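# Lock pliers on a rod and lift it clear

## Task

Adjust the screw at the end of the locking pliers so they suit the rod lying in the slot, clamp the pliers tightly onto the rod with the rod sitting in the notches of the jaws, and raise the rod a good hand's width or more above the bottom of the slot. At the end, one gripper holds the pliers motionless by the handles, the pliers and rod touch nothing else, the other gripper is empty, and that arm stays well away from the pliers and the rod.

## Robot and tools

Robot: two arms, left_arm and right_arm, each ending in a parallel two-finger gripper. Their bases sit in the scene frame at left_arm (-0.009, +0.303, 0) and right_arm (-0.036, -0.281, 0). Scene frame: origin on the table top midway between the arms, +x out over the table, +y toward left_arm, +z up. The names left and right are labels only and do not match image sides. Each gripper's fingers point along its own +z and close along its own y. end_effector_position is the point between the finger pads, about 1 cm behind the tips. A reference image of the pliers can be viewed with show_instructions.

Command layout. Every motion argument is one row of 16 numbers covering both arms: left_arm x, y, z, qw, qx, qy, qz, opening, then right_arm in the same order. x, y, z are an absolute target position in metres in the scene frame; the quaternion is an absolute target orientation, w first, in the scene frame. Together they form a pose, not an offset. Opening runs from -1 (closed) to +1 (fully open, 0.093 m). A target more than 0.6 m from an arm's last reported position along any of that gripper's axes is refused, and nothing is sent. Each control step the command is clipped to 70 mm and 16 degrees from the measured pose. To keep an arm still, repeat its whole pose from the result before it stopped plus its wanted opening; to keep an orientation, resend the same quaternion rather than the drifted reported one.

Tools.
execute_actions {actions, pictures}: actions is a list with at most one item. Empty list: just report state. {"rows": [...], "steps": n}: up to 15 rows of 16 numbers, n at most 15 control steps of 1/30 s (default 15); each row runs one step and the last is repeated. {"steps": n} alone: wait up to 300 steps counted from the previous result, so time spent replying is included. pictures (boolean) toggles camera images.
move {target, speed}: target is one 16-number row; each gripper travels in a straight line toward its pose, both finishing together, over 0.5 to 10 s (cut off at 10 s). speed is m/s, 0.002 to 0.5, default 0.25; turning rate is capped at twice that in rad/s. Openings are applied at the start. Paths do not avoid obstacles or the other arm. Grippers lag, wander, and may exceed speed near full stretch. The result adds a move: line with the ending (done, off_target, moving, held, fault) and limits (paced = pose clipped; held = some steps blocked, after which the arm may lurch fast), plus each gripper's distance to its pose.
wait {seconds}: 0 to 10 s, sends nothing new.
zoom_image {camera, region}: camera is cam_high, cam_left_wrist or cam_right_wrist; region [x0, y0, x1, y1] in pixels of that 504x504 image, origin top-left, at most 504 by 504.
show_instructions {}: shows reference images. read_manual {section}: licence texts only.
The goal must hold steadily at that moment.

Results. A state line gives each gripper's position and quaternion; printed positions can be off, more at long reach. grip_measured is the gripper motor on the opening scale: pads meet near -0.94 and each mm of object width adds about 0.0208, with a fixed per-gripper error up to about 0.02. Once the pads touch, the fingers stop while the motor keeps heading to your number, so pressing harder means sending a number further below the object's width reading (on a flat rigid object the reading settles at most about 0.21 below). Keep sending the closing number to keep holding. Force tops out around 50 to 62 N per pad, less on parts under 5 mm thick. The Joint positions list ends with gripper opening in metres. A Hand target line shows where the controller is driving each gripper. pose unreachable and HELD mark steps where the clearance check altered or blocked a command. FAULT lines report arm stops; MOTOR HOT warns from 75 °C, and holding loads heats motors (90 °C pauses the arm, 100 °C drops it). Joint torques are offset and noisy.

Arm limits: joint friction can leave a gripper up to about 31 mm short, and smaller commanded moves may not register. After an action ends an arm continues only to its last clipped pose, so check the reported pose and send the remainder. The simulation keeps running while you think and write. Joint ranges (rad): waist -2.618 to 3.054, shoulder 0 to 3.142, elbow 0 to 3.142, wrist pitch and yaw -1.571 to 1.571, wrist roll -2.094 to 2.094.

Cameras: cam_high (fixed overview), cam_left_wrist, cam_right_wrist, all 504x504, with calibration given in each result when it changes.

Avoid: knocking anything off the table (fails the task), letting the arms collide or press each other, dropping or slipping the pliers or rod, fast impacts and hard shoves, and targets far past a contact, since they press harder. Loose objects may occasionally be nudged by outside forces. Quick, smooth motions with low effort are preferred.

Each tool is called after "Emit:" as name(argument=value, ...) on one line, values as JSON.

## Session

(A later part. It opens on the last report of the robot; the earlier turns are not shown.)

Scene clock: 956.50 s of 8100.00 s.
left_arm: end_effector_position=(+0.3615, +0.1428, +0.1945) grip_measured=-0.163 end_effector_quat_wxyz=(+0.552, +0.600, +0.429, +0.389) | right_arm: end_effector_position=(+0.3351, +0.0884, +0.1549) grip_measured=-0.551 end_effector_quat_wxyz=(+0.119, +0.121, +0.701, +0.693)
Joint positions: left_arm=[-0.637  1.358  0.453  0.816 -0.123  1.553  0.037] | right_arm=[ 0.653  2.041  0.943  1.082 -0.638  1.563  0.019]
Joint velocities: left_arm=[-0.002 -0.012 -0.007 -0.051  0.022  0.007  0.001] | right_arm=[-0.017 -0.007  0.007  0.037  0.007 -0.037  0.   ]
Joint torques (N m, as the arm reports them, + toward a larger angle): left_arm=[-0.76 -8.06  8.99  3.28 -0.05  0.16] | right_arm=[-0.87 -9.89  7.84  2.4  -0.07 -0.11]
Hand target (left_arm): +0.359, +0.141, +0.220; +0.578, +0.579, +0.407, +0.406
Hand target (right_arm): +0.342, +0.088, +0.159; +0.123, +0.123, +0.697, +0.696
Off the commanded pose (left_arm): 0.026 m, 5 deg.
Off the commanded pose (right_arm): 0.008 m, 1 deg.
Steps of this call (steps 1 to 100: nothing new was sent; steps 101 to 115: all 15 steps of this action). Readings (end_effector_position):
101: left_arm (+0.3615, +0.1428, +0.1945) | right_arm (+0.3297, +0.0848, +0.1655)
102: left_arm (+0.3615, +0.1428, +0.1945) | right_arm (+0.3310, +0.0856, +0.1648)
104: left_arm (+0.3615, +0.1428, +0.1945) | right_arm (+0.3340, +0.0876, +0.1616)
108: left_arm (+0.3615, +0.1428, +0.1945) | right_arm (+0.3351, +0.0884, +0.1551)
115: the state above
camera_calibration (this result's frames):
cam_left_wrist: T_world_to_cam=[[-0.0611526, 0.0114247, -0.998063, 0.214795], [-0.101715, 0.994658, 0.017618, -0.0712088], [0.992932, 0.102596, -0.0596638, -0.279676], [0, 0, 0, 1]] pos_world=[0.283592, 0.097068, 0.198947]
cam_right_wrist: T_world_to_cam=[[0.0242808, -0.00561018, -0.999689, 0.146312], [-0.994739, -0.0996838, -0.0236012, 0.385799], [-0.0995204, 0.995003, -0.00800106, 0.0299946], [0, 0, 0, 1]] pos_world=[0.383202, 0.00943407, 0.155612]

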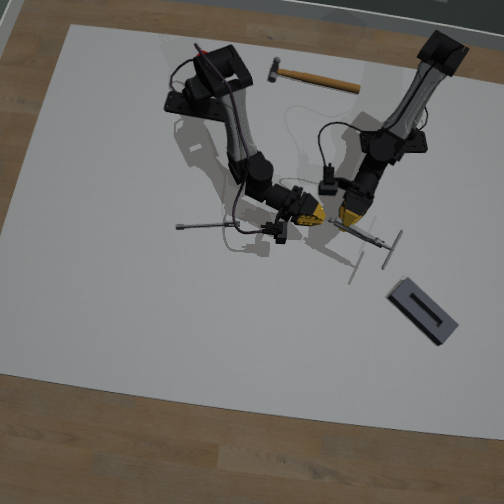

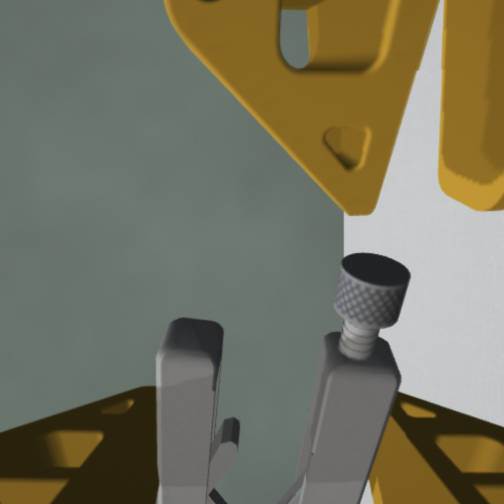

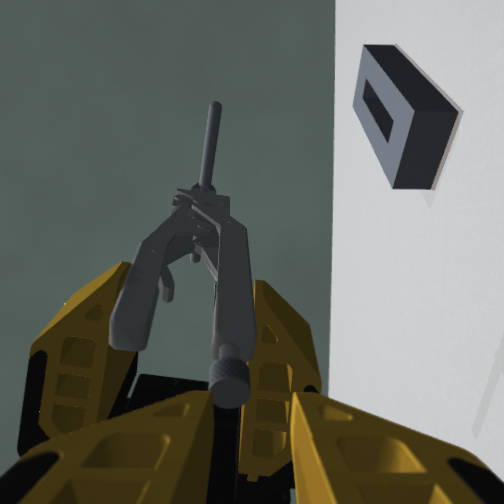

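Emit:
execute_actions(actions=[{"rows":[[0.36,0.14,0.22,0.5793,0.5793,0.4056,0.4056,-0.2,0.342,0.089,0.163,0.1228,0.1228,0.6964,0.6964,-0.55],[0.36,0.14,0.22,0.5793,0.5793,0.4056,0.4056,-0.2,0.342,0.089,0.166,0.1228,0.1228,0.6964,0.6964,-0.55]],"steps":15}])

Scene clock: 959.80 s of 8100.00 s.
left_arm: end_effector_position=(+0.3615, +0.1428, +0.1945) grip_measured=-0.163 end_effector_quat_wxyz=(+0.552, +0.600, +0.429, +0.389) | right_arm: end_effector_position=(+0.3367, +0.0894, +0.1560) grip_measured=-0.551 end_effector_quat_wxyz=(+0.119, +0.122, +0.702, +0.692)
Joint positions: left_arm=[-0.637  1.358  0.453  0.816 -0.123  1.553  0.037] | right_arm=[ 0.653  2.041  0.953  1.07  -0.638  1.563  0.019]
Joint velocities: left_arm=[-0.007 -0.002  0.007 -0.051 -0.007 -0.007 -0.001] | right_arm=[-0.002 -0.007 -0.007  0.051  0.037 -0.037 -0.   ]
Joint torques (N m, as the arm reports them, + toward a larger angle): left_arm=[-0.77 -8.27  8.94  3.3  -0.04  0.16] | right_arm=[ -0.77 -11.69   7.68   2.16  -0.06  -0.1 ]
Hand target (left_arm): +0.359, +0.141, +0.220; +0.578, +0.579, +0.406, +0.406
Hand target (right_arm): +0.342, +0.089, +0.166; +0.123, +0.123, +0.696, +0.696
Off the commanded pose (left_arm): 0.026 m, 5 deg.
Off the commanded pose (right_arm): 0.011 m, 1 deg.
Steps of this call (steps 1 to 84: nothing new was sent; steps 85 to 99: all 15 steps of this action). Readings (end_effector_position):
85: left_arm (+0.3615, +0.1428, +0.1945) | right_arm (+0.3351, +0.0884, +0.1549)
86: left_arm (+0.3615, +0.1428, +0.1945) | right_arm (+0.3353, +0.0885, +0.1549)
88: left_arm (+0.3615, +0.1428, +0.1945) | right_arm (+0.3359, +0.0889, +0.1554)
92: left_arm (+0.3615, +0.1428, +0.1945) | right_arm (+0.3367, +0.0894, +0.1566)
99: the state above
camera_calibration (this result's frames):
cam_left_wrist: T_world_to_cam=[[-0.0611526, 0.0114247, -0.998063, 0.214795], [-0.101715, 0.994658, 0.017618, -0.0712088], [0.992932, 0.102596, -0.0596638, -0.279676], [0, 0, 0, 1]] pos_world=[0.283592, 0.097068, 0.198947]
cam_right_wrist: T_world_to_cam=[[0.0220636, -0.00709698, -0.999731, 0.148253], [-0.994789, -0.0997171, -0.0212466, 0.38713], [-0.0995395, 0.994991, -0.00926012, 0.0293234], [0, 0, 0, 1]] pos_world=[0.38476, 0.0104791, 0.15671]

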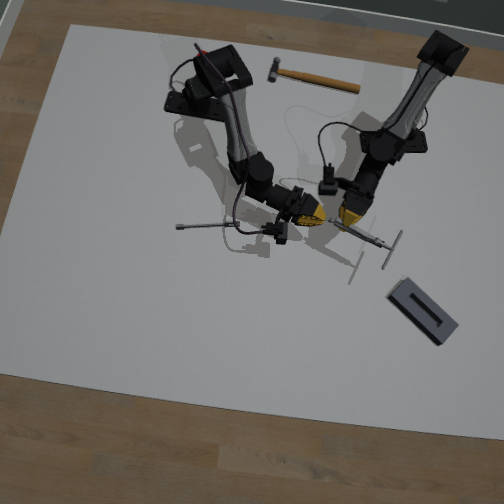

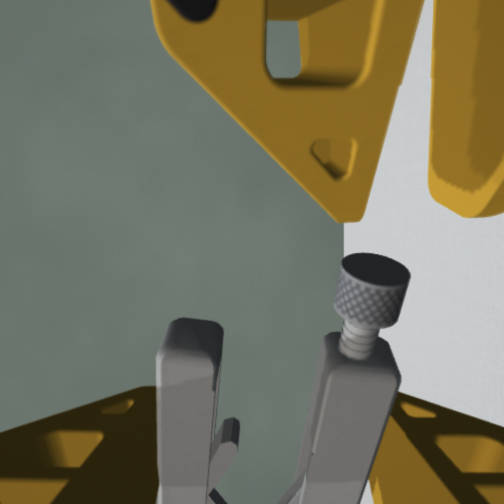

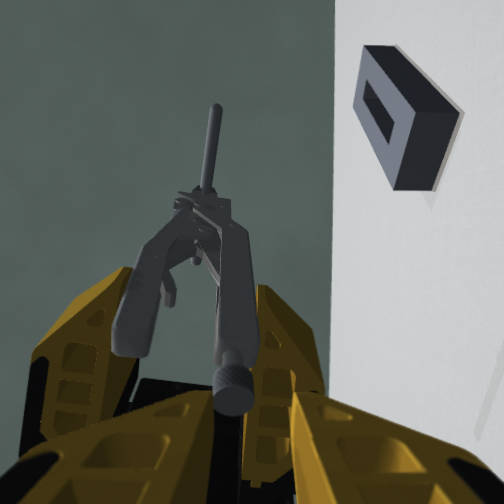

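Emit:
execute_actions(actions=[{"rows":[[0.36,0.14,0.22,0.5793,0.5793,0.4056,0.4056,-0.2,0.342,0.090,0.169,0.1228,0.1228,0.6964,0.6964,-0.45],[0.36,0.14,0.22,0.5793,0.5793,0.4056,0.4056,-0.2,0.342,0.091,0.172,0.1228,0.1228,0.6964,0.6964,-0.45]],"steps":15}])

Scene clock: 962.60 s of 8100.00 s.
left_arm: end_effector_position=(+0.3615, +0.1428, +0.1945) grip_measured=-0.163 end_effector_quat_wxyz=(+0.552, +0.600, +0.429, +0.389) | right_arm: end_effector_position=(+0.3381, +0.0904, +0.1546) grip_measured=-0.451 end_effector_quat_wxyz=(+0.115, +0.126, +0.705, +0.688)
Joint positions: left_arm=[-0.637  1.358  0.453  0.816 -0.123  1.553  0.037] | right_arm=[ 0.653  2.041  0.963  1.046 -0.638  1.563  0.024]
Joint velocities: left_arm=[-0.002  0.007  0.002  0.007  0.051 -0.095 -0.001] | right_arm=[ 0.002 -0.002 -0.012  0.066 -0.051 -0.066  0.   ]
Joint torques (N m, as the arm reports them, + toward a larger angle): left_arm=[-0.86 -8.11  9.04  3.28 -0.1   0.17] | right_arm=[ -0.36 -13.04   7.76   2.18  -0.02  -0.11]
Hand target (left_arm): +0.359, +0.141, +0.220; +0.578, +0.579, +0.406, +0.406
Hand target (right_arm): +0.342, +0.091, +0.172; +0.123, +0.123, +0.696, +0.697
Off the commanded pose (left_arm): 0.026 m, 5 deg.
Off the commanded pose (right_arm): 0.018 m, 2 deg.
Steps of this call (steps 1 to 69: nothing new was sent; steps 70 to 84: all 15 steps of this action). Readings (end_effector_position):
70: left_arm (+0.3615, +0.1428, +0.1945) | right_arm (+0.3367, +0.0894, +0.1556)
71: left_arm (+0.3615, +0.1428, +0.1945) | right_arm (+0.3368, +0.0895, +0.1554)
73: left_arm (+0.3615, +0.1428, +0.1945) | right_arm (+0.3375, +0.0900, +0.1552)
77: left_arm (+0.3615, +0.1428, +0.1945) | right_arm (+0.3381, +0.0904, +0.1556)
84: the state above
camera_calibration (this result's frames):
cam_left_wrist: T_world_to_cam=[[-0.0611526, 0.0114247, -0.998063, 0.214795], [-0.101715, 0.994658, 0.017618, -0.0712088], [0.992932, 0.102596, -0.0596638, -0.279676], [0, 0, 0, 1]] pos_world=[0.283592, 0.097068, 0.198947]
cam_right_wrist: T_world_to_cam=[[0.0103431, -0.0149565, -0.999835, 0.151565], [-0.994965, -0.0998352, -0.00879931, 0.386765], [-0.0996871, 0.994892, -0.0159138, 0.0295868], [0, 0, 0, 1]] pos_world=[0.386199, 0.0114439, 0.155414]

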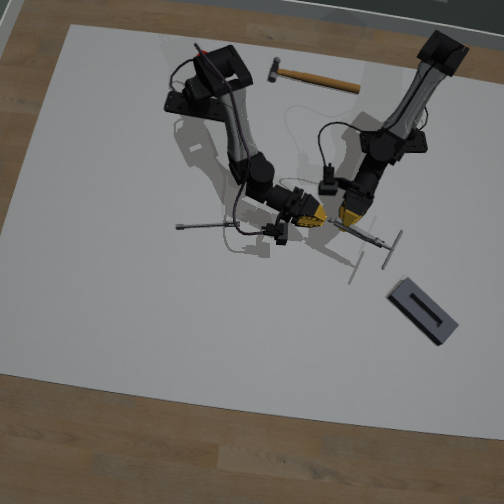

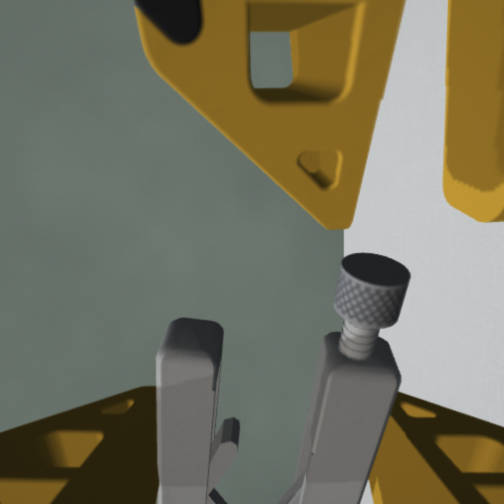

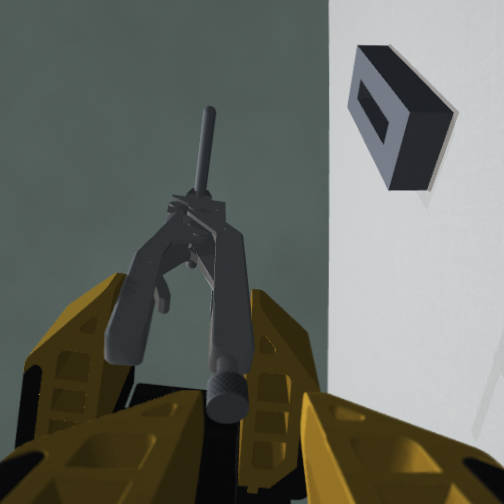

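Emit:
execute_actions(actions=[{"rows":[[0.36,0.14,0.22,0.5793,0.5793,0.4056,0.4056,-0.2,0.340,0.086,0.176,0.1228,0.1228,0.6964,0.6964,-0.45],[0.36,0.14,0.22,0.5793,0.5793,0.4056,0.4056,-0.2,0.339,0.084,0.18,0.1228,0.1228,0.6964,0.6964,-0.45]],"steps":15}])

Scene clock: 965.60 s of 8100.00 s.
left_arm: end_effector_position=(+0.3615, +0.1428, +0.1945) grip_measured=-0.163 end_effector_quat_wxyz=(+0.552, +0.600, +0.429, +0.389) | right_arm: end_effector_position=(+0.3383, +0.0870, +0.1721) grip_measured=-0.451 end_effector_quat_wxyz=(+0.123, +0.122, +0.699, +0.694)
Joint positions: left_arm=[-0.637  1.358  0.453  0.816 -0.123  1.553  0.037] | right_arm=[ 0.647  1.997  0.963  1.025 -0.638  1.563  0.024]
Joint velocities: left_arm=[-0.007 -0.002 -0.002  0.007  0.037  0.081 -0.001] | right_arm=[ 0.017 -0.007  0.007 -0.007  0.007  0.022 -0.   ]
Joint torques (N m, as the arm reports them, + toward a larger angle): left_arm=[-0.69 -8.16  9.15  3.28 -0.05  0.14] | right_arm=[ -0.76 -12.4    6.65   2.17  -0.11  -0.1 ]
Hand target (left_arm): +0.359, +0.141, +0.220; +0.578, +0.579, +0.406, +0.406
Hand target (right_arm): +0.339, +0.084, +0.180; +0.123, +0.123, +0.696, +0.697
Off the commanded pose (left_arm): 0.026 m, 5 deg.
Off the commanded pose (right_arm): 0.008 m, 0 deg.
Steps of this call (steps 1 to 75: nothing new was sent; steps 76 to 90: all 15 steps of this action). Readings (end_effector_position):
76: left_arm (+0.3615, +0.1428, +0.1945) | right_arm (+0.3380, +0.0903, +0.1550)
77: left_arm (+0.3615, +0.1428, +0.1945) | right_arm (+0.3379, +0.0900, +0.1563)
79: left_arm (+0.3615, +0.1428, +0.1945) | right_arm (+0.3380, +0.0889, +0.1625)
83: left_arm (+0.3615, +0.1428, +0.1945) | right_arm (+0.3383, +0.0870, +0.1726)
90: the state above
camera_calibration (this result's frames):
cam_left_wrist: T_world_to_cam=[[-0.0611526, 0.0114247, -0.998063, 0.214795], [-0.101715, 0.994658, 0.017618, -0.0712088], [0.992932, 0.102596, -0.0596638, -0.279676], [0, 0, 0, 1]] pos_world=[0.283592, 0.097068, 0.198947]
cam_right_wrist: T_world_to_cam=[[0.0286182, -0.00212016, -0.999588, 0.161664], [-0.995181, -0.0938884, -0.0282928, 0.38969], [-0.0937897, 0.99558, -0.00479685, 0.0293153], [0, 0, 0, 1]] pos_world=[0.385935, 0.00774434, 0.172764]

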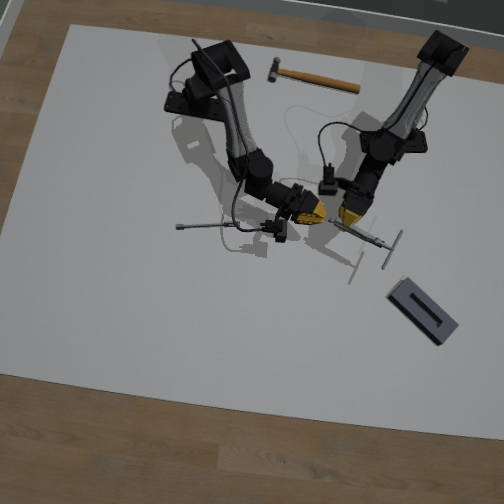

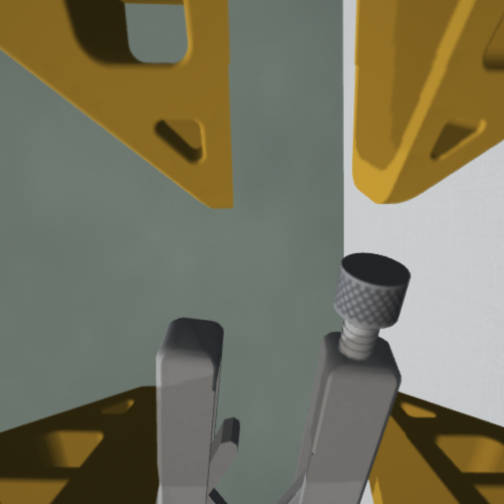

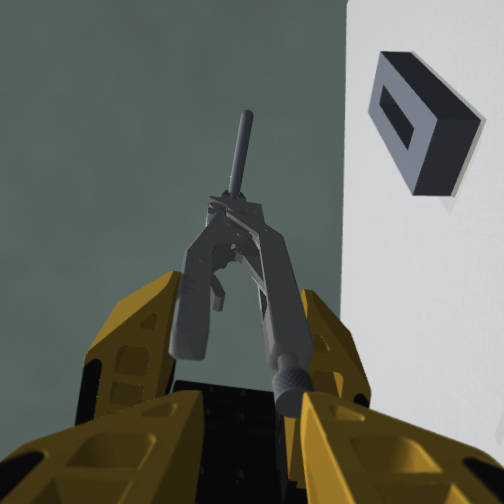

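Emit:
execute_actions(actions=[{"rows":[[0.36,0.14,0.22,0.5793,0.5793,0.4056,0.4056,-0.2,0.339,0.085,0.177,0.1228,0.1228,0.6964,0.6964,-0.45],[0.36,0.14,0.22,0.5793,0.5793,0.4056,0.4056,-0.2,0.339,0.085,0.174,0.1228,0.1228,0.6964,0.6964,-0.45],[0.36,0.14,0.22,0.5793,0.5793,0.4056,0.4056,-0.2,0.339,0.086,0.172,0.1228,0.1228,0.6964,0.6964,-0.45],[0.36,0.14,0.22,0.5793,0.5793,0.4056,0.4056,-0.2,0.339,0.086,0.17,0.1228,0.1228,0.6964,0.6964,-0.45],[0.36,0.14,0.22,0.5793,0.5793,0.4056,0.4056,-0.2,0.339,0.087,0.168,0.1228,0.1228,0.6964,0.6964,-0.45],[0.36,0.14,0.22,0.5793,0.5793,0.4056,0.4056,-0.2,0.339,0.087,0.167,0.1228,0.1228,0.6964,0.6964,-0.45],[0.36,0.14,0.22,0.5793,0.5793,0.4056,0.4056,-0.2,0.339,0.088,0.166,0.1228,0.1228,0.6964,0.6964,-0.45],[0.36,0.14,0.22,0.5793,0.5793,0.4056,0.4056,-0.2,0.339,0.088,0.165,0.1228,0.1228,0.6964,0.6964,-0.45]],"steps":15}])

Scene clock: 970.37 s of 8100.00 s.
left_arm: end_effector_position=(+0.3615, +0.1428, +0.1945) grip_measured=-0.163 end_effector_quat_wxyz=(+0.552, +0.600, +0.429, +0.389) | right_arm: end_effector_position=(+0.3391, +0.0875, +0.1670) grip_measured=-0.451 end_effector_quat_wxyz=(+0.122, +0.123, +0.700, +0.693)
Joint positions: left_arm=[-0.637  1.358  0.453  0.816 -0.123  1.553  0.037] | right_arm=[ 0.647  2.013  0.963  1.04  -0.638  1.563  0.024]
Joint velocities: left_arm=[-0.002 -0.002 -0.022 -0.037 -0.022 -0.037 -0.   ] | right_arm=[-0.012  0.002 -0.012  0.051 -0.022 -0.007 -0.001]
Joint torques (N m, as the arm reports them, + toward a larger angle): left_arm=[-0.72 -8.05  9.03  3.3  -0.03  0.18] | right_arm=[-0.09 -9.36  6.08  2.66 -0.05 -0.13]
Hand target (left_arm): +0.359, +0.141, +0.220; +0.578, +0.579, +0.406, +0.406
Hand target (right_arm): +0.339, +0.088, +0.165; +0.123, +0.123, +0.696, +0.696
Off the commanded pose (left_arm): 0.026 m, 5 deg.
Off the commanded pose (right_arm): 0.002 m, 1 deg.
Steps of this call (steps 1 to 128: nothing new was sent; steps 129 to 143: all 15 steps of this action). Readings (end_effector_position):
129: left_arm (+0.3615, +0.1428, +0.1945) | right_arm (+0.3383, +0.0870, +0.1720)
130: left_arm (+0.3615, +0.1428, +0.1945) | right_arm (+0.3383, +0.0870, +0.1720)
132: left_arm (+0.3615, +0.1428, +0.1945) | right_arm (+0.3383, +0.0870, +0.1721)
136: left_arm (+0.3615, +0.1428, +0.1945) | right_arm (+0.3385, +0.0871, +0.1726)
143: the state above
camera_calibration (this result's frames):
cam_left_wrist: T_world_to_cam=[[-0.0611526, 0.0114247, -0.998063, 0.214795], [-0.101715, 0.994658, 0.017618, -0.0712088], [0.992932, 0.102596, -0.0596638, -0.279676], [0, 0, 0, 1]] pos_world=[0.283592, 0.097068, 0.198947]
cam_right_wrist: T_world_to_cam=[[0.0273465, -0.00296241, -0.999622, 0.157028], [-0.995216, -0.0939116, -0.0269477, 0.390192], [-0.0937963, 0.995576, -0.00551639, 0.0289547], [0, 0, 0, 1]] pos_world=[0.386747, 0.0082822, 0.167643]

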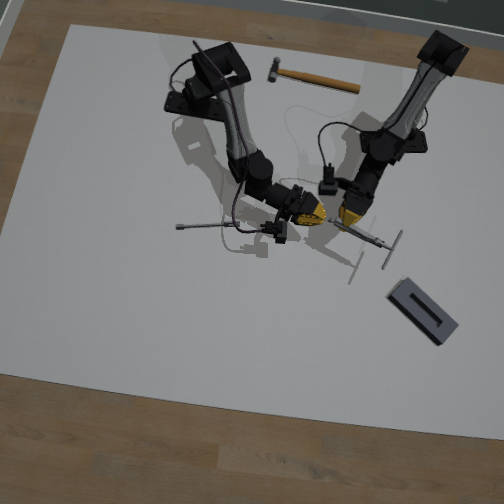

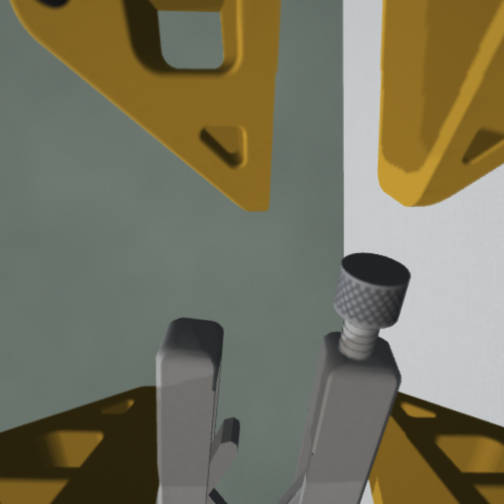

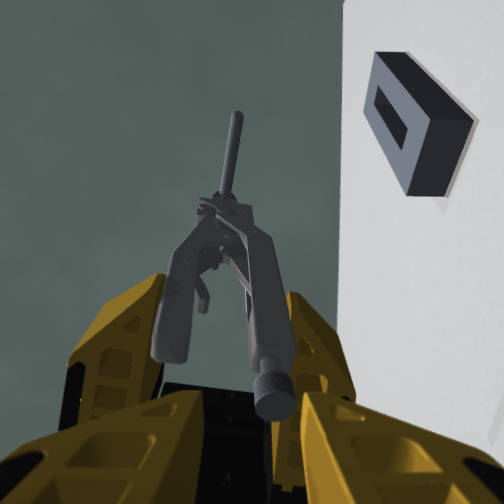

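Emit:
execute_actions(actions=[{"rows":[[0.36,0.14,0.22,0.5793,0.5793,0.4056,0.4056,-0.2,0.338,0.089,0.164,0.1228,0.1228,0.6964,0.6964,-0.45],[0.36,0.14,0.22,0.5793,0.5793,0.4056,0.4056,-0.2,0.338,0.090,0.163,0.1228,0.1228,0.6964,0.6964,-0.45],[0.36,0.14,0.22,0.5793,0.5793,0.4056,0.4056,-0.2,0.337,0.091,0.162,0.1228,0.1228,0.6964,0.6964,-0.45],[0.36,0.14,0.22,0.5793,0.5793,0.4056,0.4056,-0.2,0.337,0.092,0.161,0.1228,0.1228,0.6964,0.6964,-0.45],[0.36,0.14,0.22,0.5793,0.5793,0.4056,0.4056,-0.2,0.337,0.093,0.160,0.1228,0.1228,0.6964,0.6964,-0.45]],"steps":15}])

Scene clock: 975.27 s of 8100.00 s.
left_arm: end_effector_position=(+0.3615, +0.1428, +0.1945) grip_measured=-0.163 end_effector_quat_wxyz=(+0.552, +0.600, +0.429, +0.389) | right_arm: end_effector_position=(+0.3379, +0.0910, +0.1619) grip_measured=-0.451 end_effector_quat_wxyz=(+0.122, +0.122, +0.699, +0.694)
Joint positions: left_arm=[-0.637  1.358  0.453  0.816 -0.123  1.553  0.037] | right_arm=[ 0.656  2.032  0.963  1.059 -0.63   1.563  0.024]
Joint velocities: left_arm=[-0.012  0.017  0.012  0.007 -0.051 -0.037 -0.001] | right_arm=[-0.002 -0.002 -0.002  0.066  0.022  0.007 -0.001]
Joint torques (N m, as the arm reports them, + toward a larger angle): left_arm=[-0.86 -8.12  8.93  3.31 -0.07  0.16] | right_arm=[ 0.27 -9.75  6.08  2.59 -0.04 -0.12]
Hand target (left_arm): +0.359, +0.141, +0.220; +0.578, +0.579, +0.406, +0.406
Hand target (right_arm): +0.337, +0.093, +0.160; +0.123, +0.123, +0.697, +0.696
Off the commanded pose (left_arm): 0.026 m, 5 deg.
Off the commanded pose (right_arm): 0.003 m, 0 deg.
Steps of this call (steps 1 to 132: nothing new was sent; steps 133 to 147: all 15 steps of this action). Readings (end_effector_position):
133: left_arm (+0.3615, +0.1428, +0.1945) | right_arm (+0.3391, +0.0875, +0.1679)
134: left_arm (+0.3615, +0.1428, +0.1945) | right_arm (+0.3391, +0.0875, +0.1680)
136: left_arm (+0.3615, +0.1428, +0.1945) | right_arm (+0.3391, +0.0878, +0.1683)
140: left_arm (+0.3615, +0.1428, +0.1945) | right_arm (+0.3378, +0.0904, +0.1642)
147: the state above
camera_calibration (this result's frames):
cam_left_wrist: T_world_to_cam=[[-0.0611526, 0.0114247, -0.998063, 0.214795], [-0.101715, 0.994658, 0.017618, -0.0712088], [0.992932, 0.102596, -0.0596638, -0.279676], [0, 0, 0, 1]] pos_world=[0.283592, 0.097068, 0.198947]
cam_right_wrist: T_world_to_cam=[[0.0280315, -0.00259049, -0.999604, 0.151696], [-0.995125, -0.0946618, -0.0276606, 0.389289], [-0.0945526, 0.995506, -0.00523138, 0.0255526], [0, 0, 0, 1]] pos_world=[0.385555, 0.011806, 0.162537]

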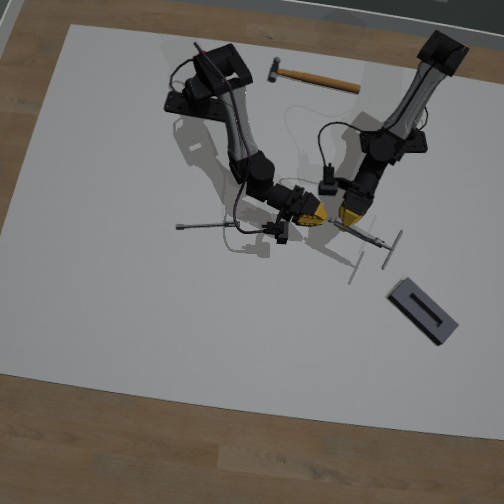

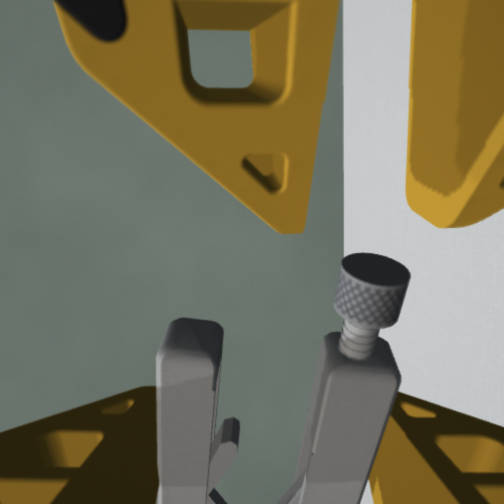

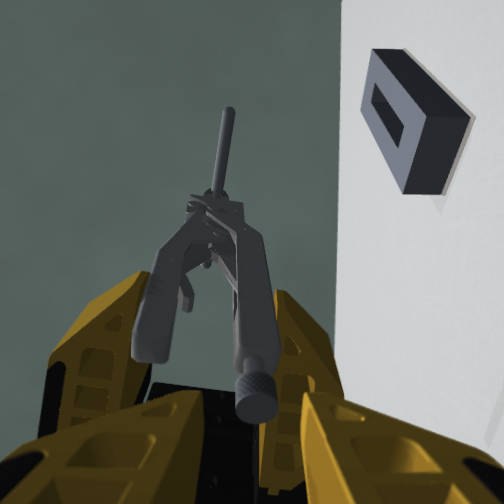

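Emit:
execute_actions(actions=[{"rows":[[0.36,0.14,0.22,0.5793,0.5793,0.4056,0.4056,-0.2,0.338,0.095,0.160,0.1228,0.1228,0.6964,0.6964,-0.45],[0.36,0.14,0.22,0.5793,0.5793,0.4056,0.4056,-0.2,0.338,0.097,0.160,0.1228,0.1228,0.6964,0.6964,-0.45],[0.36,0.14,0.22,0.5793,0.5793,0.4056,0.4056,-0.2,0.339,0.099,0.160,0.1228,0.1228,0.6964,0.6964,-0.45],[0.36,0.14,0.22,0.5793,0.5793,0.4056,0.4056,-0.2,0.339,0.101,0.160,0.1228,0.1228,0.6964,0.6964,-0.45],[0.36,0.14,0.22,0.5793,0.5793,0.4056,0.4056,-0.2,0.340,0.103,0.160,0.1228,0.1228,0.6964,0.6964,-0.45],[0.36,0.14,0.22,0.5793,0.5793,0.4056,0.4056,-0.2,0.340,0.105,0.160,0.1228,0.1228,0.6964,0.6964,-0.45],[0.36,0.14,0.22,0.5793,0.5793,0.4056,0.4056,-0.2,0.341,0.107,0.160,0.1228,0.1228,0.6964,0.6964,-0.45]],"steps":15}])

Scene clock: 982.73 s of 8100.00 s.
left_arm: end_effector_position=(+0.3615, +0.1428, +0.1945) grip_measured=-0.163 end_effector_quat_wxyz=(+0.552, +0.600, +0.429, +0.389) | right_arm: end_effector_position=(+0.3371, +0.1032, +0.1580) grip_measured=-0.451 end_effector_quat_wxyz=(+0.121, +0.121, +0.700, +0.694)
Joint positions: left_arm=[-0.637  1.358  0.453  0.816 -0.123  1.553  0.037] | right_arm=[ 0.682  2.062  0.991  1.061 -0.607  1.563  0.024]
Joint velocities: left_arm=[-0.007  0.002  0.002  0.037  0.022  0.007  0.   ] | right_arm=[-0.007 -0.002 -0.007 -0.051  0.022  0.022  0.   ]
Joint torques (N m, as the arm reports them, + toward a larger angle): left_arm=[-0.72 -8.15  9.    3.32 -0.04  0.17] | right_arm=[  0.1  -10.11   8.11   2.34  -0.02  -0.12]
Hand target (left_arm): +0.359, +0.141, +0.220; +0.578, +0.579, +0.406, +0.406
Hand target (right_arm): +0.341, +0.107, +0.160; +0.123, +0.122, +0.696, +0.696
Off the commanded pose (left_arm): 0.026 m, 5 deg.
Off the commanded pose (right_arm): 0.006 m, 1 deg.
Steps of this call (steps 1 to 209: nothing new was sent; steps 210 to 224: all 15 steps of this action). Readings (end_effector_position):
210: left_arm (+0.3615, +0.1428, +0.1945) | right_arm (+0.3380, +0.0909, +0.1621)
211: left_arm (+0.3615, +0.1428, +0.1945) | right_arm (+0.3380, +0.0911, +0.1621)
213: left_arm (+0.3615, +0.1428, +0.1945) | right_arm (+0.3375, +0.0925, +0.1613)
217: left_arm (+0.3615, +0.1428, +0.1945) | right_arm (+0.3367, +0.1001, +0.1574)
224: the state above
camera_calibration (this result's frames):
cam_left_wrist: T_world_to_cam=[[-0.0611526, 0.0114247, -0.998063, 0.214795], [-0.101715, 0.994658, 0.017618, -0.0712088], [0.992932, 0.102596, -0.0596638, -0.279676], [0, 0, 0, 1]] pos_world=[0.283592, 0.097068, 0.198947]
cam_right_wrist: T_world_to_cam=[[0.0284808, -0.00245946, -0.999591, 0.147671], [-0.994782, -0.0980779, -0.0281025, 0.389921], [-0.0979687, 0.995176, -0.00523997, 0.0144715], [0, 0, 0, 1]] pos_world=[0.385098, 0.0242041, 0.158644]

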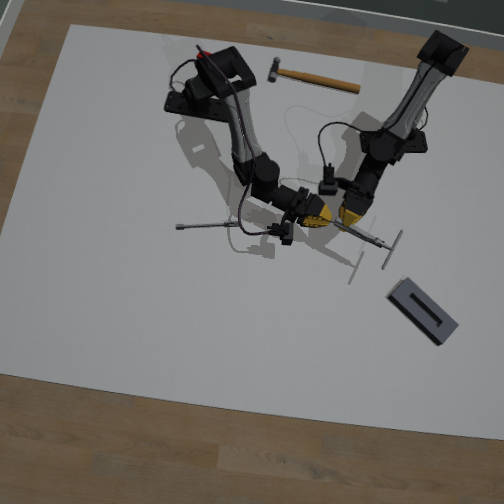

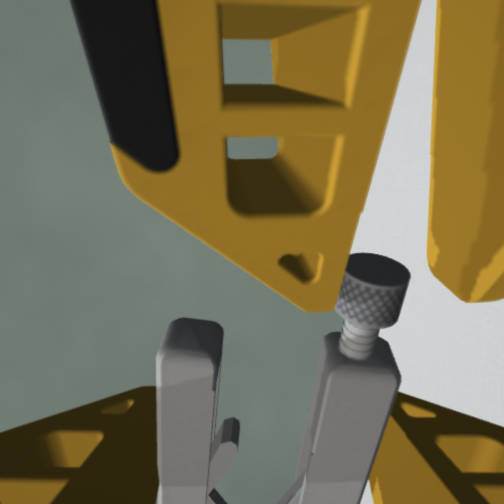

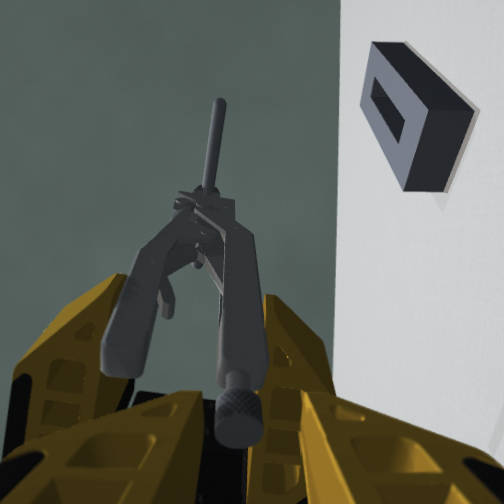

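Emit:
execute_actions(actions=[{"rows":[[0.36,0.14,0.22,0.5793,0.5793,0.4056,0.4056,-0.2,0.343,0.108,0.162,0.1228,0.1228,0.6964,0.6964,-0.45],[0.36,0.14,0.22,0.5793,0.5793,0.4056,0.4056,-0.2,0.345,0.109,0.164,0.1228,0.1228,0.6964,0.6964,-0.45]],"steps":15}])

Scene clock: 985.53 s of 8100.00 s.
left_arm: end_effector_position=(+0.3615, +0.1428, +0.1945) grip_measured=-0.163 end_effector_quat_wxyz=(+0.552, +0.600, +0.429, +0.389) | right_arm: end_effector_position=(+0.3416, +0.1060, +0.1659) grip_measured=-0.451 end_effector_quat_wxyz=(+0.126, +0.118, +0.696, +0.697)
Joint positions: left_arm=[-0.637  1.358  0.453  0.816 -0.123  1.553  0.037] | right_arm=[ 0.682  2.062  1.018  1.049 -0.605  1.563  0.024]
Joint velocities: left_arm=[-0.012 -0.012  0.007  0.007  0.007 -0.007 -0.   ] | right_arm=[-0.012 -0.002  0.002 -0.037  0.037  0.066  0.001]
Joint torques (N m, as the arm reports them, + toward a larger angle): left_arm=[-0.76 -8.03  9.02  3.28 -0.04  0.18] | right_arm=[ -0.02 -10.02   7.84   2.16  -0.01  -0.12]
Hand target (left_arm): +0.359, +0.141, +0.220; +0.578, +0.579, +0.406, +0.406
Hand target (right_arm): +0.345, +0.109, +0.164; +0.123, +0.123, +0.696, +0.696
Off the commanded pose (left_arm): 0.026 m, 5 deg.
Off the commanded pose (right_arm): 0.005 m, 1 deg.
Steps of this call (steps 1 to 69: nothing new was sent; steps 70 to 84: all 15 steps of this action). Readings (end_effector_position):
70: left_arm (+0.3615, +0.1428, +0.1945) | right_arm (+0.3377, +0.1033, +0.1584)
71: left_arm (+0.3615, +0.1428, +0.1945) | right_arm (+0.3384, +0.1037, +0.1592)
73: left_arm (+0.3615, +0.1428, +0.1945) | right_arm (+0.3401, +0.1050, +0.1628)
77: left_arm (+0.3615, +0.1428, +0.1945) | right_arm (+0.3416, +0.1060, +0.1665)
84: the state above
camera_calibration (this result's frames):
cam_left_wrist: T_world_to_cam=[[-0.0611526, 0.0114247, -0.998063, 0.214795], [-0.101715, 0.994658, 0.017618, -0.0712088], [0.992932, 0.102596, -0.0596638, -0.279676], [0, 0, 0, 1]] pos_world=[0.283592, 0.097068, 0.198947]
cam_right_wrist: T_world_to_cam=[[0.0408987, 0.0063188, -0.999143, 0.150217], [-0.994572, -0.0954935, -0.0413155, 0.396661], [-0.0956728, 0.99541, 0.00237894, 0.010118], [0, 0, 0, 1]] pos_world=[0.389332, 0.0268578, 0.166453]

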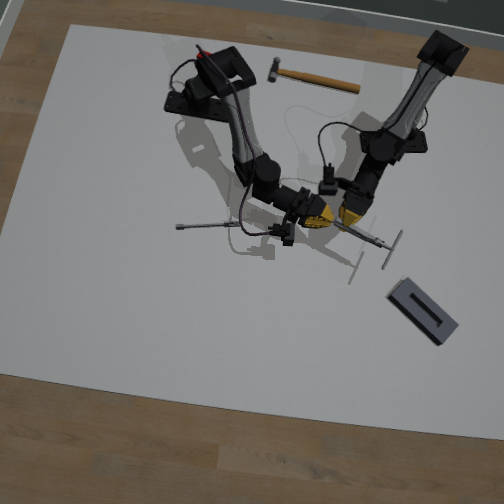

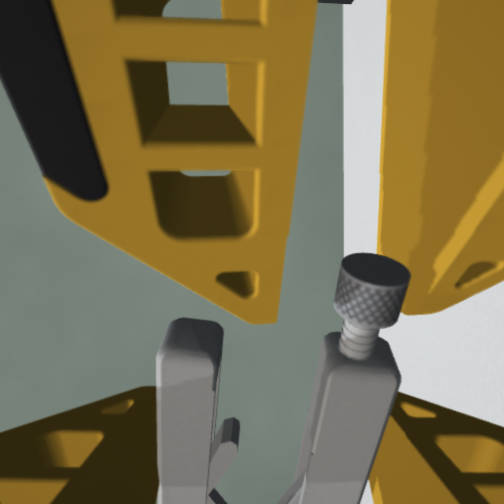

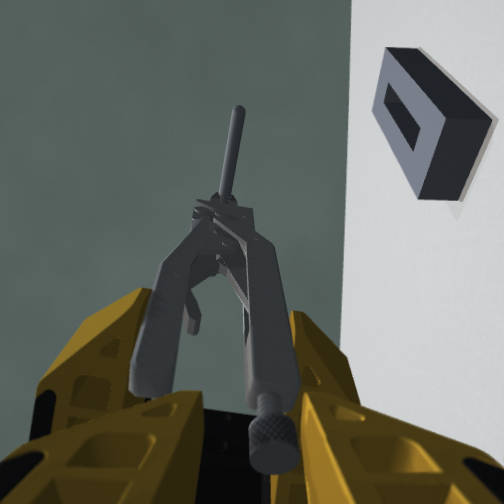

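Emit:
execute_actions(actions=[{"rows":[[0.36,0.14,0.22,0.5793,0.5793,0.4056,0.4056,-0.2,0.343,0.109,0.162,0.1228,0.1228,0.6964,0.6964,-0.45],[0.36,0.14,0.22,0.5793,0.5793,0.4056,0.4056,-0.2,0.342,0.109,0.161,0.1228,0.1228,0.6964,0.6964,-0.45],[0.36,0.14,0.22,0.5793,0.5793,0.4056,0.4056,-0.2,0.341,0.109,0.160,0.1228,0.1228,0.6964,0.6964,-0.45],[0.36,0.14,0.22,0.5793,0.5793,0.4056,0.4056,-0.2,0.341,0.109,0.160,0.1228,0.1228,0.6964,0.6964,-0.45],[0.36,0.14,0.22,0.5793,0.5793,0.4056,0.4056,-0.2,0.341,0.109,0.160,0.1228,0.1228,0.6964,0.6964,-0.45],[0.36,0.14,0.22,0.5793,0.5793,0.4056,0.4056,-0.2,0.341,0.109,0.160,0.2127,0.0309,0.7065,0.6745,-0.45],[0.36,0.14,0.22,0.5793,0.5793,0.4056,0.4056,-0.2,0.341,0.109,0.160,0.2127,0.0309,0.7065,0.6745,-0.45],[0.36,0.14,0.22,0.5793,0.5793,0.4056,0.4056,-0.2,0.341,0.109,0.160,0.2127,0.0309,0.7065,0.6745,-0.45],[0.36,0.14,0.22,0.5793,0.5793,0.4056,0.4056,-0.2,0.341,0.109,0.160,0.2989,-0.0616,0.7045,0.6409,-0.45]],"steps":15}])

Scene clock: 992.53 s of 8100.00 s.
left_arm: end_effector_position=(+0.3615, +0.1428, +0.1945) grip_measured=-0.163 end_effector_quat_wxyz=(+0.552, +0.600, +0.429, +0.389) | right_arm: end_effector_position=(+0.3424, +0.1062, +0.1613) grip_measured=-0.451 end_effector_quat_wxyz=(+0.257, -0.017, +0.707, +0.659)
Joint positions: left_arm=[-0.637  1.358  0.453  0.816 -0.123  1.553  0.037] | right_arm=[ 0.682  2.073  1.018  1.055 -0.602  1.175  0.024]
Joint velocities: left_arm=[-0.007 -0.012 -0.002 -0.037  0.007  0.022  0.   ] | right_arm=[-0.017 -0.012 -0.007  0.007 -0.007 -0.711 -0.   ]
Joint torques (N m, as the arm reports them, + toward a larger angle): left_arm=[-0.75 -8.19  8.9   3.29 -0.02  0.18] | right_arm=[  0.38 -10.57   6.33   2.44   0.01  -0.23]
Hand target (left_arm): +0.359, +0.141, +0.220; +0.578, +0.579, +0.406, +0.406
Hand target (right_arm): +0.341, +0.109, +0.160; +0.296, -0.059, +0.703, +0.643
Off the commanded pose (left_arm): 0.026 m, 5 deg.
Off the commanded pose (right_arm): 0.003 m, 7 deg.
Steps of this call (steps 1 to 195: nothing new was sent; steps 196 to 210: all 15 steps of this action). Readings (end_effector_position):
196: left_arm (+0.3615, +0.1428, +0.1945) | right_arm (+0.3416, +0.1060, +0.1658)
197: left_arm (+0.3615, +0.1428, +0.1945) | right_arm (+0.3416, +0.1060, +0.1658)
199: left_arm (+0.3615, +0.1428, +0.1945) | right_arm (+0.3418, +0.1059, +0.1658)
203: left_arm (+0.3615, +0.1428, +0.1945) | right_arm (+0.3420, +0.1059, +0.1647)
210: the state above
camera_calibration (this result's frames):
cam_left_wrist: T_world_to_cam=[[-0.0611526, 0.0114247, -0.998063, 0.214795], [-0.101715, 0.994658, 0.017618, -0.0712088], [0.992932, 0.102596, -0.0596638, -0.279676], [0, 0, 0, 1]] pos_world=[0.283592, 0.097068, 0.198947]
cam_right_wrist: T_world_to_cam=[[0.389306, -0.125237, -0.912555, 0.0263687], [-0.918923, -0.121013, -0.375415, 0.428012], [-0.0634153, 0.984719, -0.162194, 0.0266616], [0, 0, 0, 1]] pos_world=[0.384735, 0.0288432, 0.189069]

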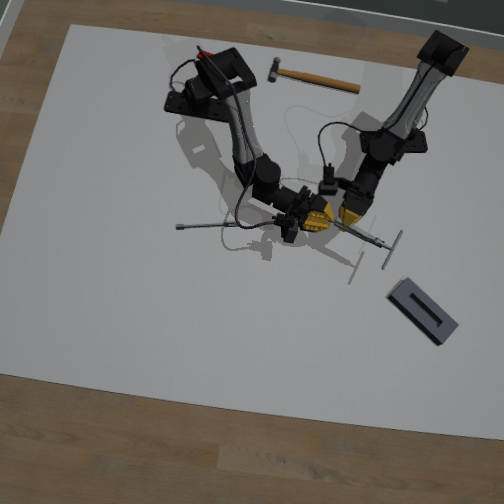

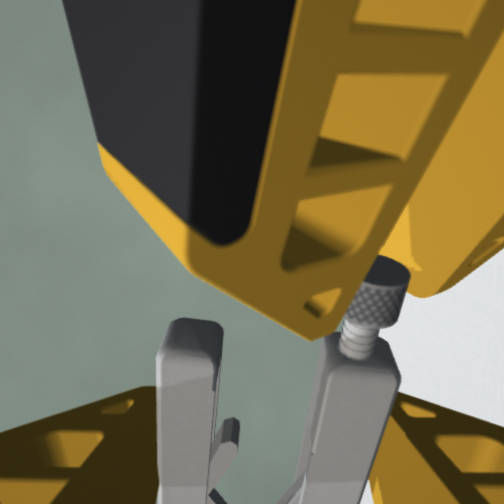

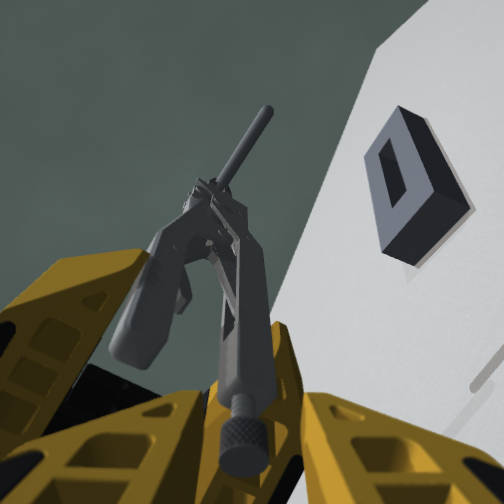

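Emit:
execute_actions(actions=[{"rows":[[0.36,0.14,0.22,0.5793,0.5793,0.4056,0.4056,-0.2,0.339,0.110,0.161,0.2989,-0.0616,0.7045,0.6409,-0.45],[0.36,0.14,0.22,0.5793,0.5793,0.4056,0.4056,-0.2,0.337,0.110,0.162,0.2989,-0.0616,0.7045,0.6409,-0.45]],"steps":15}])

Scene clock: 995.87 s of 8100.00 s.
left_arm: end_effector_position=(+0.3615, +0.1428, +0.1945) grip_measured=-0.163 end_effector_quat_wxyz=(+0.552, +0.600, +0.429, +0.389) | right_arm: end_effector_position=(+0.3400, +0.1094, +0.1613) grip_measured=-0.451 end_effector_quat_wxyz=(+0.296, -0.060, +0.705, +0.642)
Joint positions: left_arm=[-0.637  1.358  0.453  0.816 -0.123  1.553  0.037] | right_arm=[ 0.692  2.073  1.018  1.055 -0.593  1.054  0.024]
Joint velocities: left_arm=[-0.002  0.002  0.007 -0.081  0.022 -0.037 -0.   ] | right_arm=[-0.012 -0.017  0.002 -0.022 -0.022 -0.051 -0.001]
Joint torques (N m, as the arm reports them, + toward a larger angle): left_arm=[-0.82 -8.04  9.03  3.3  -0.06  0.17] | right_arm=[  0.14 -11.99   5.63   2.34   0.05  -0.23]
Hand target (left_arm): +0.359, +0.141, +0.220; +0.578, +0.579, +0.406, +0.406
Hand target (right_arm): +0.337, +0.110, +0.162; +0.299, -0.062, +0.704, +0.641
Off the commanded pose (left_arm): 0.026 m, 5 deg.
Off the commanded pose (right_arm): 0.003 m, 0 deg.
Steps of this call (steps 1 to 85: nothing new was sent; steps 86 to 100: all 15 steps of this action). Readings (end_effector_position):
86: left_arm (+0.3615, +0.1428, +0.1945) | right_arm (+0.3425, +0.1062, +0.1613)
87: left_arm (+0.3615, +0.1428, +0.1945) | right_arm (+0.3423, +0.1066, +0.1613)
89: left_arm (+0.3615, +0.1428, +0.1945) | right_arm (+0.3411, +0.1080, +0.1613)
93: left_arm (+0.3615, +0.1428, +0.1945) | right_arm (+0.3397, +0.1095, +0.1613)
100: the state above
camera_calibration (this result's frames):
cam_left_wrist: T_world_to_cam=[[-0.0611526, 0.0114247, -0.998063, 0.214795], [-0.101715, 0.994658, 0.017618, -0.0712088], [0.992932, 0.102596, -0.0596638, -0.279676], [0, 0, 0, 1]] pos_world=[0.283592, 0.097068, 0.198947]
cam_right_wrist: T_world_to_cam=[[0.490719, -0.161624, -0.856197, -0.0118804], [-0.87026, -0.139322, -0.472479, 0.427308], [-0.0429234, 0.976968, -0.209023, 0.0247811], [0, 0, 0, 1]] pos_world=[0.378763, 0.033403, 0.196902]

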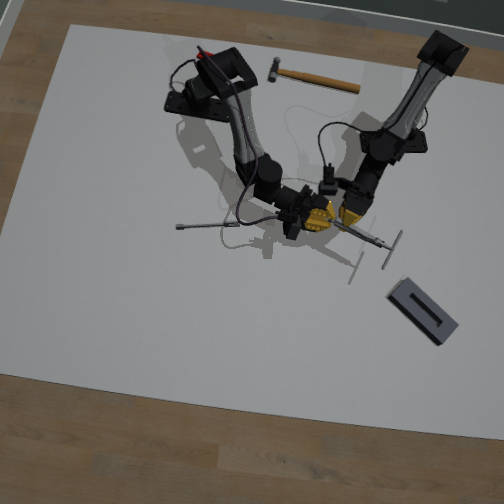

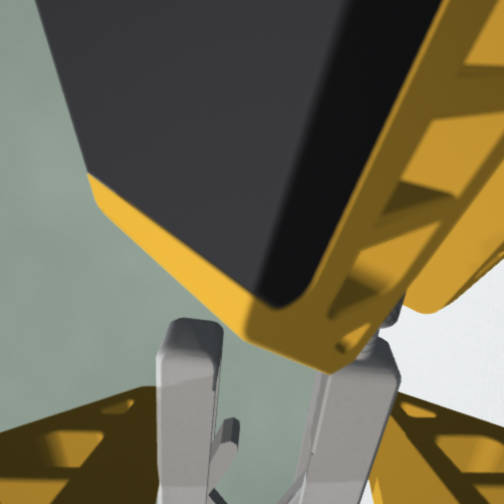

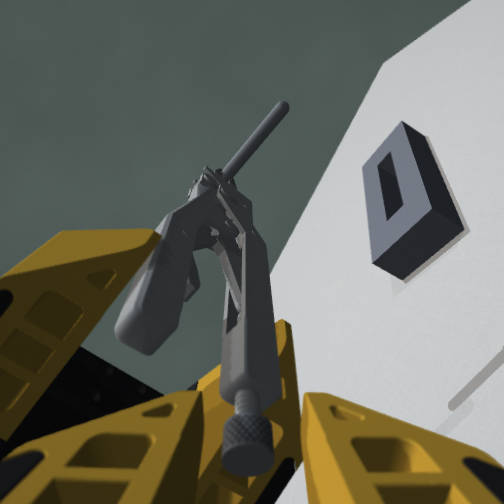

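Emit:
execute_actions(actions=[{"rows":[[0.36,0.14,0.22,0.5793,0.5793,0.4056,0.4056,-0.2,0.335,0.107,0.162,0.2989,-0.0616,0.7045,0.6409,-0.45]],"steps":15}])

Scene clock: 999.43 s of 8100.00 s.
left_arm: end_effector_position=(+0.3615, +0.1428, +0.1945) grip_measured=-0.163 end_effector_quat_wxyz=(+0.552, +0.600, +0.429, +0.389) | right_arm: end_effector_position=(+0.3382, +0.1080, +0.1566) grip_measured=-0.451 end_effector_quat_wxyz=(+0.293, -0.058, +0.708, +0.640)
Joint positions: left_arm=[-0.637  1.358  0.453  0.816 -0.123  1.553  0.037] | right_arm=[ 0.692  2.073  1.006  1.055 -0.593  1.053  0.024]
Joint velocities: left_arm=[-0.007 -0.002  0.002 -0.007  0.051  0.007 -0.   ] | right_arm=[ 0.007 -0.012 -0.002  0.007 -0.037 -0.022  0.001]
Joint torques (N m, as the arm reports them, + toward a larger angle): left_arm=[-0.77 -8.12  9.06  3.28 -0.06  0.16] | right_arm=[ -0.03 -12.81   5.34   2.39  -0.03  -0.24]
Hand target (left_arm): +0.359, +0.141, +0.220; +0.578, +0.579, +0.406, +0.406
Hand target (right_arm): +0.335, +0.107, +0.162; +0.299, -0.062, +0.704, +0.641
Off the commanded pose (left_arm): 0.026 m, 5 deg.
Off the commanded pose (right_arm): 0.006 m, 1 deg.
Steps of this call (steps 1 to 92: nothing new was sent; steps 93 to 107: all 15 steps of this action). Readings (end_effector_position):
93: left_arm (+0.3615, +0.1428, +0.1945) | right_arm (+0.3398, +0.1092, +0.1609)
94: left_arm (+0.3615, +0.1428, +0.1945) | right_arm (+0.3395, +0.1090, +0.1600)
96: left_arm (+0.3615, +0.1428, +0.1945) | right_arm (+0.3386, +0.1084, +0.1578)
100: left_arm (+0.3615, +0.1428, +0.1945) | right_arm (+0.3382, +0.1080, +0.1566)
107: the state above
camera_calibration (this result's frames):
cam_left_wrist: T_world_to_cam=[[-0.0611526, 0.0114247, -0.998063, 0.214795], [-0.101715, 0.994658, 0.017618, -0.0712088], [0.992932, 0.102596, -0.0596638, -0.279676], [0, 0, 0, 1]] pos_world=[0.283592, 0.097068, 0.198947]
cam_right_wrist: T_world_to_cam=[[0.482503, -0.168092, -0.859614, -0.0112472], [-0.874759, -0.142417, -0.463156, 0.423747], [-0.0445715, 0.975429, -0.215756, 0.0268272], [0, 0, 0, 1]] pos_world=[0.377299, 0.0322903, 0.192381]

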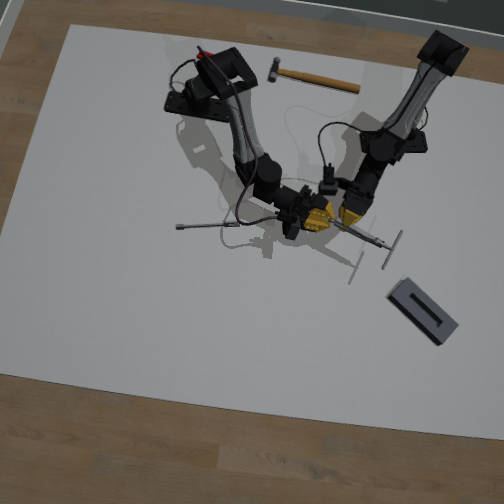

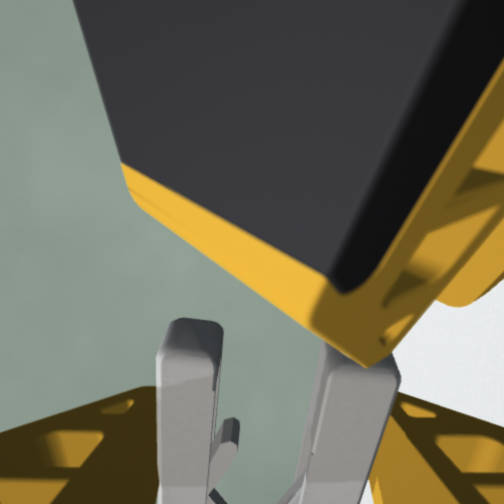

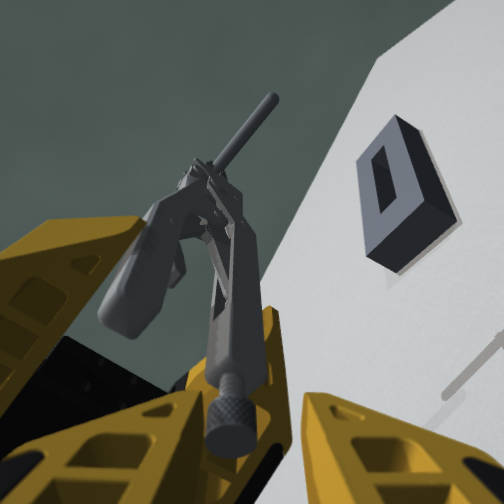

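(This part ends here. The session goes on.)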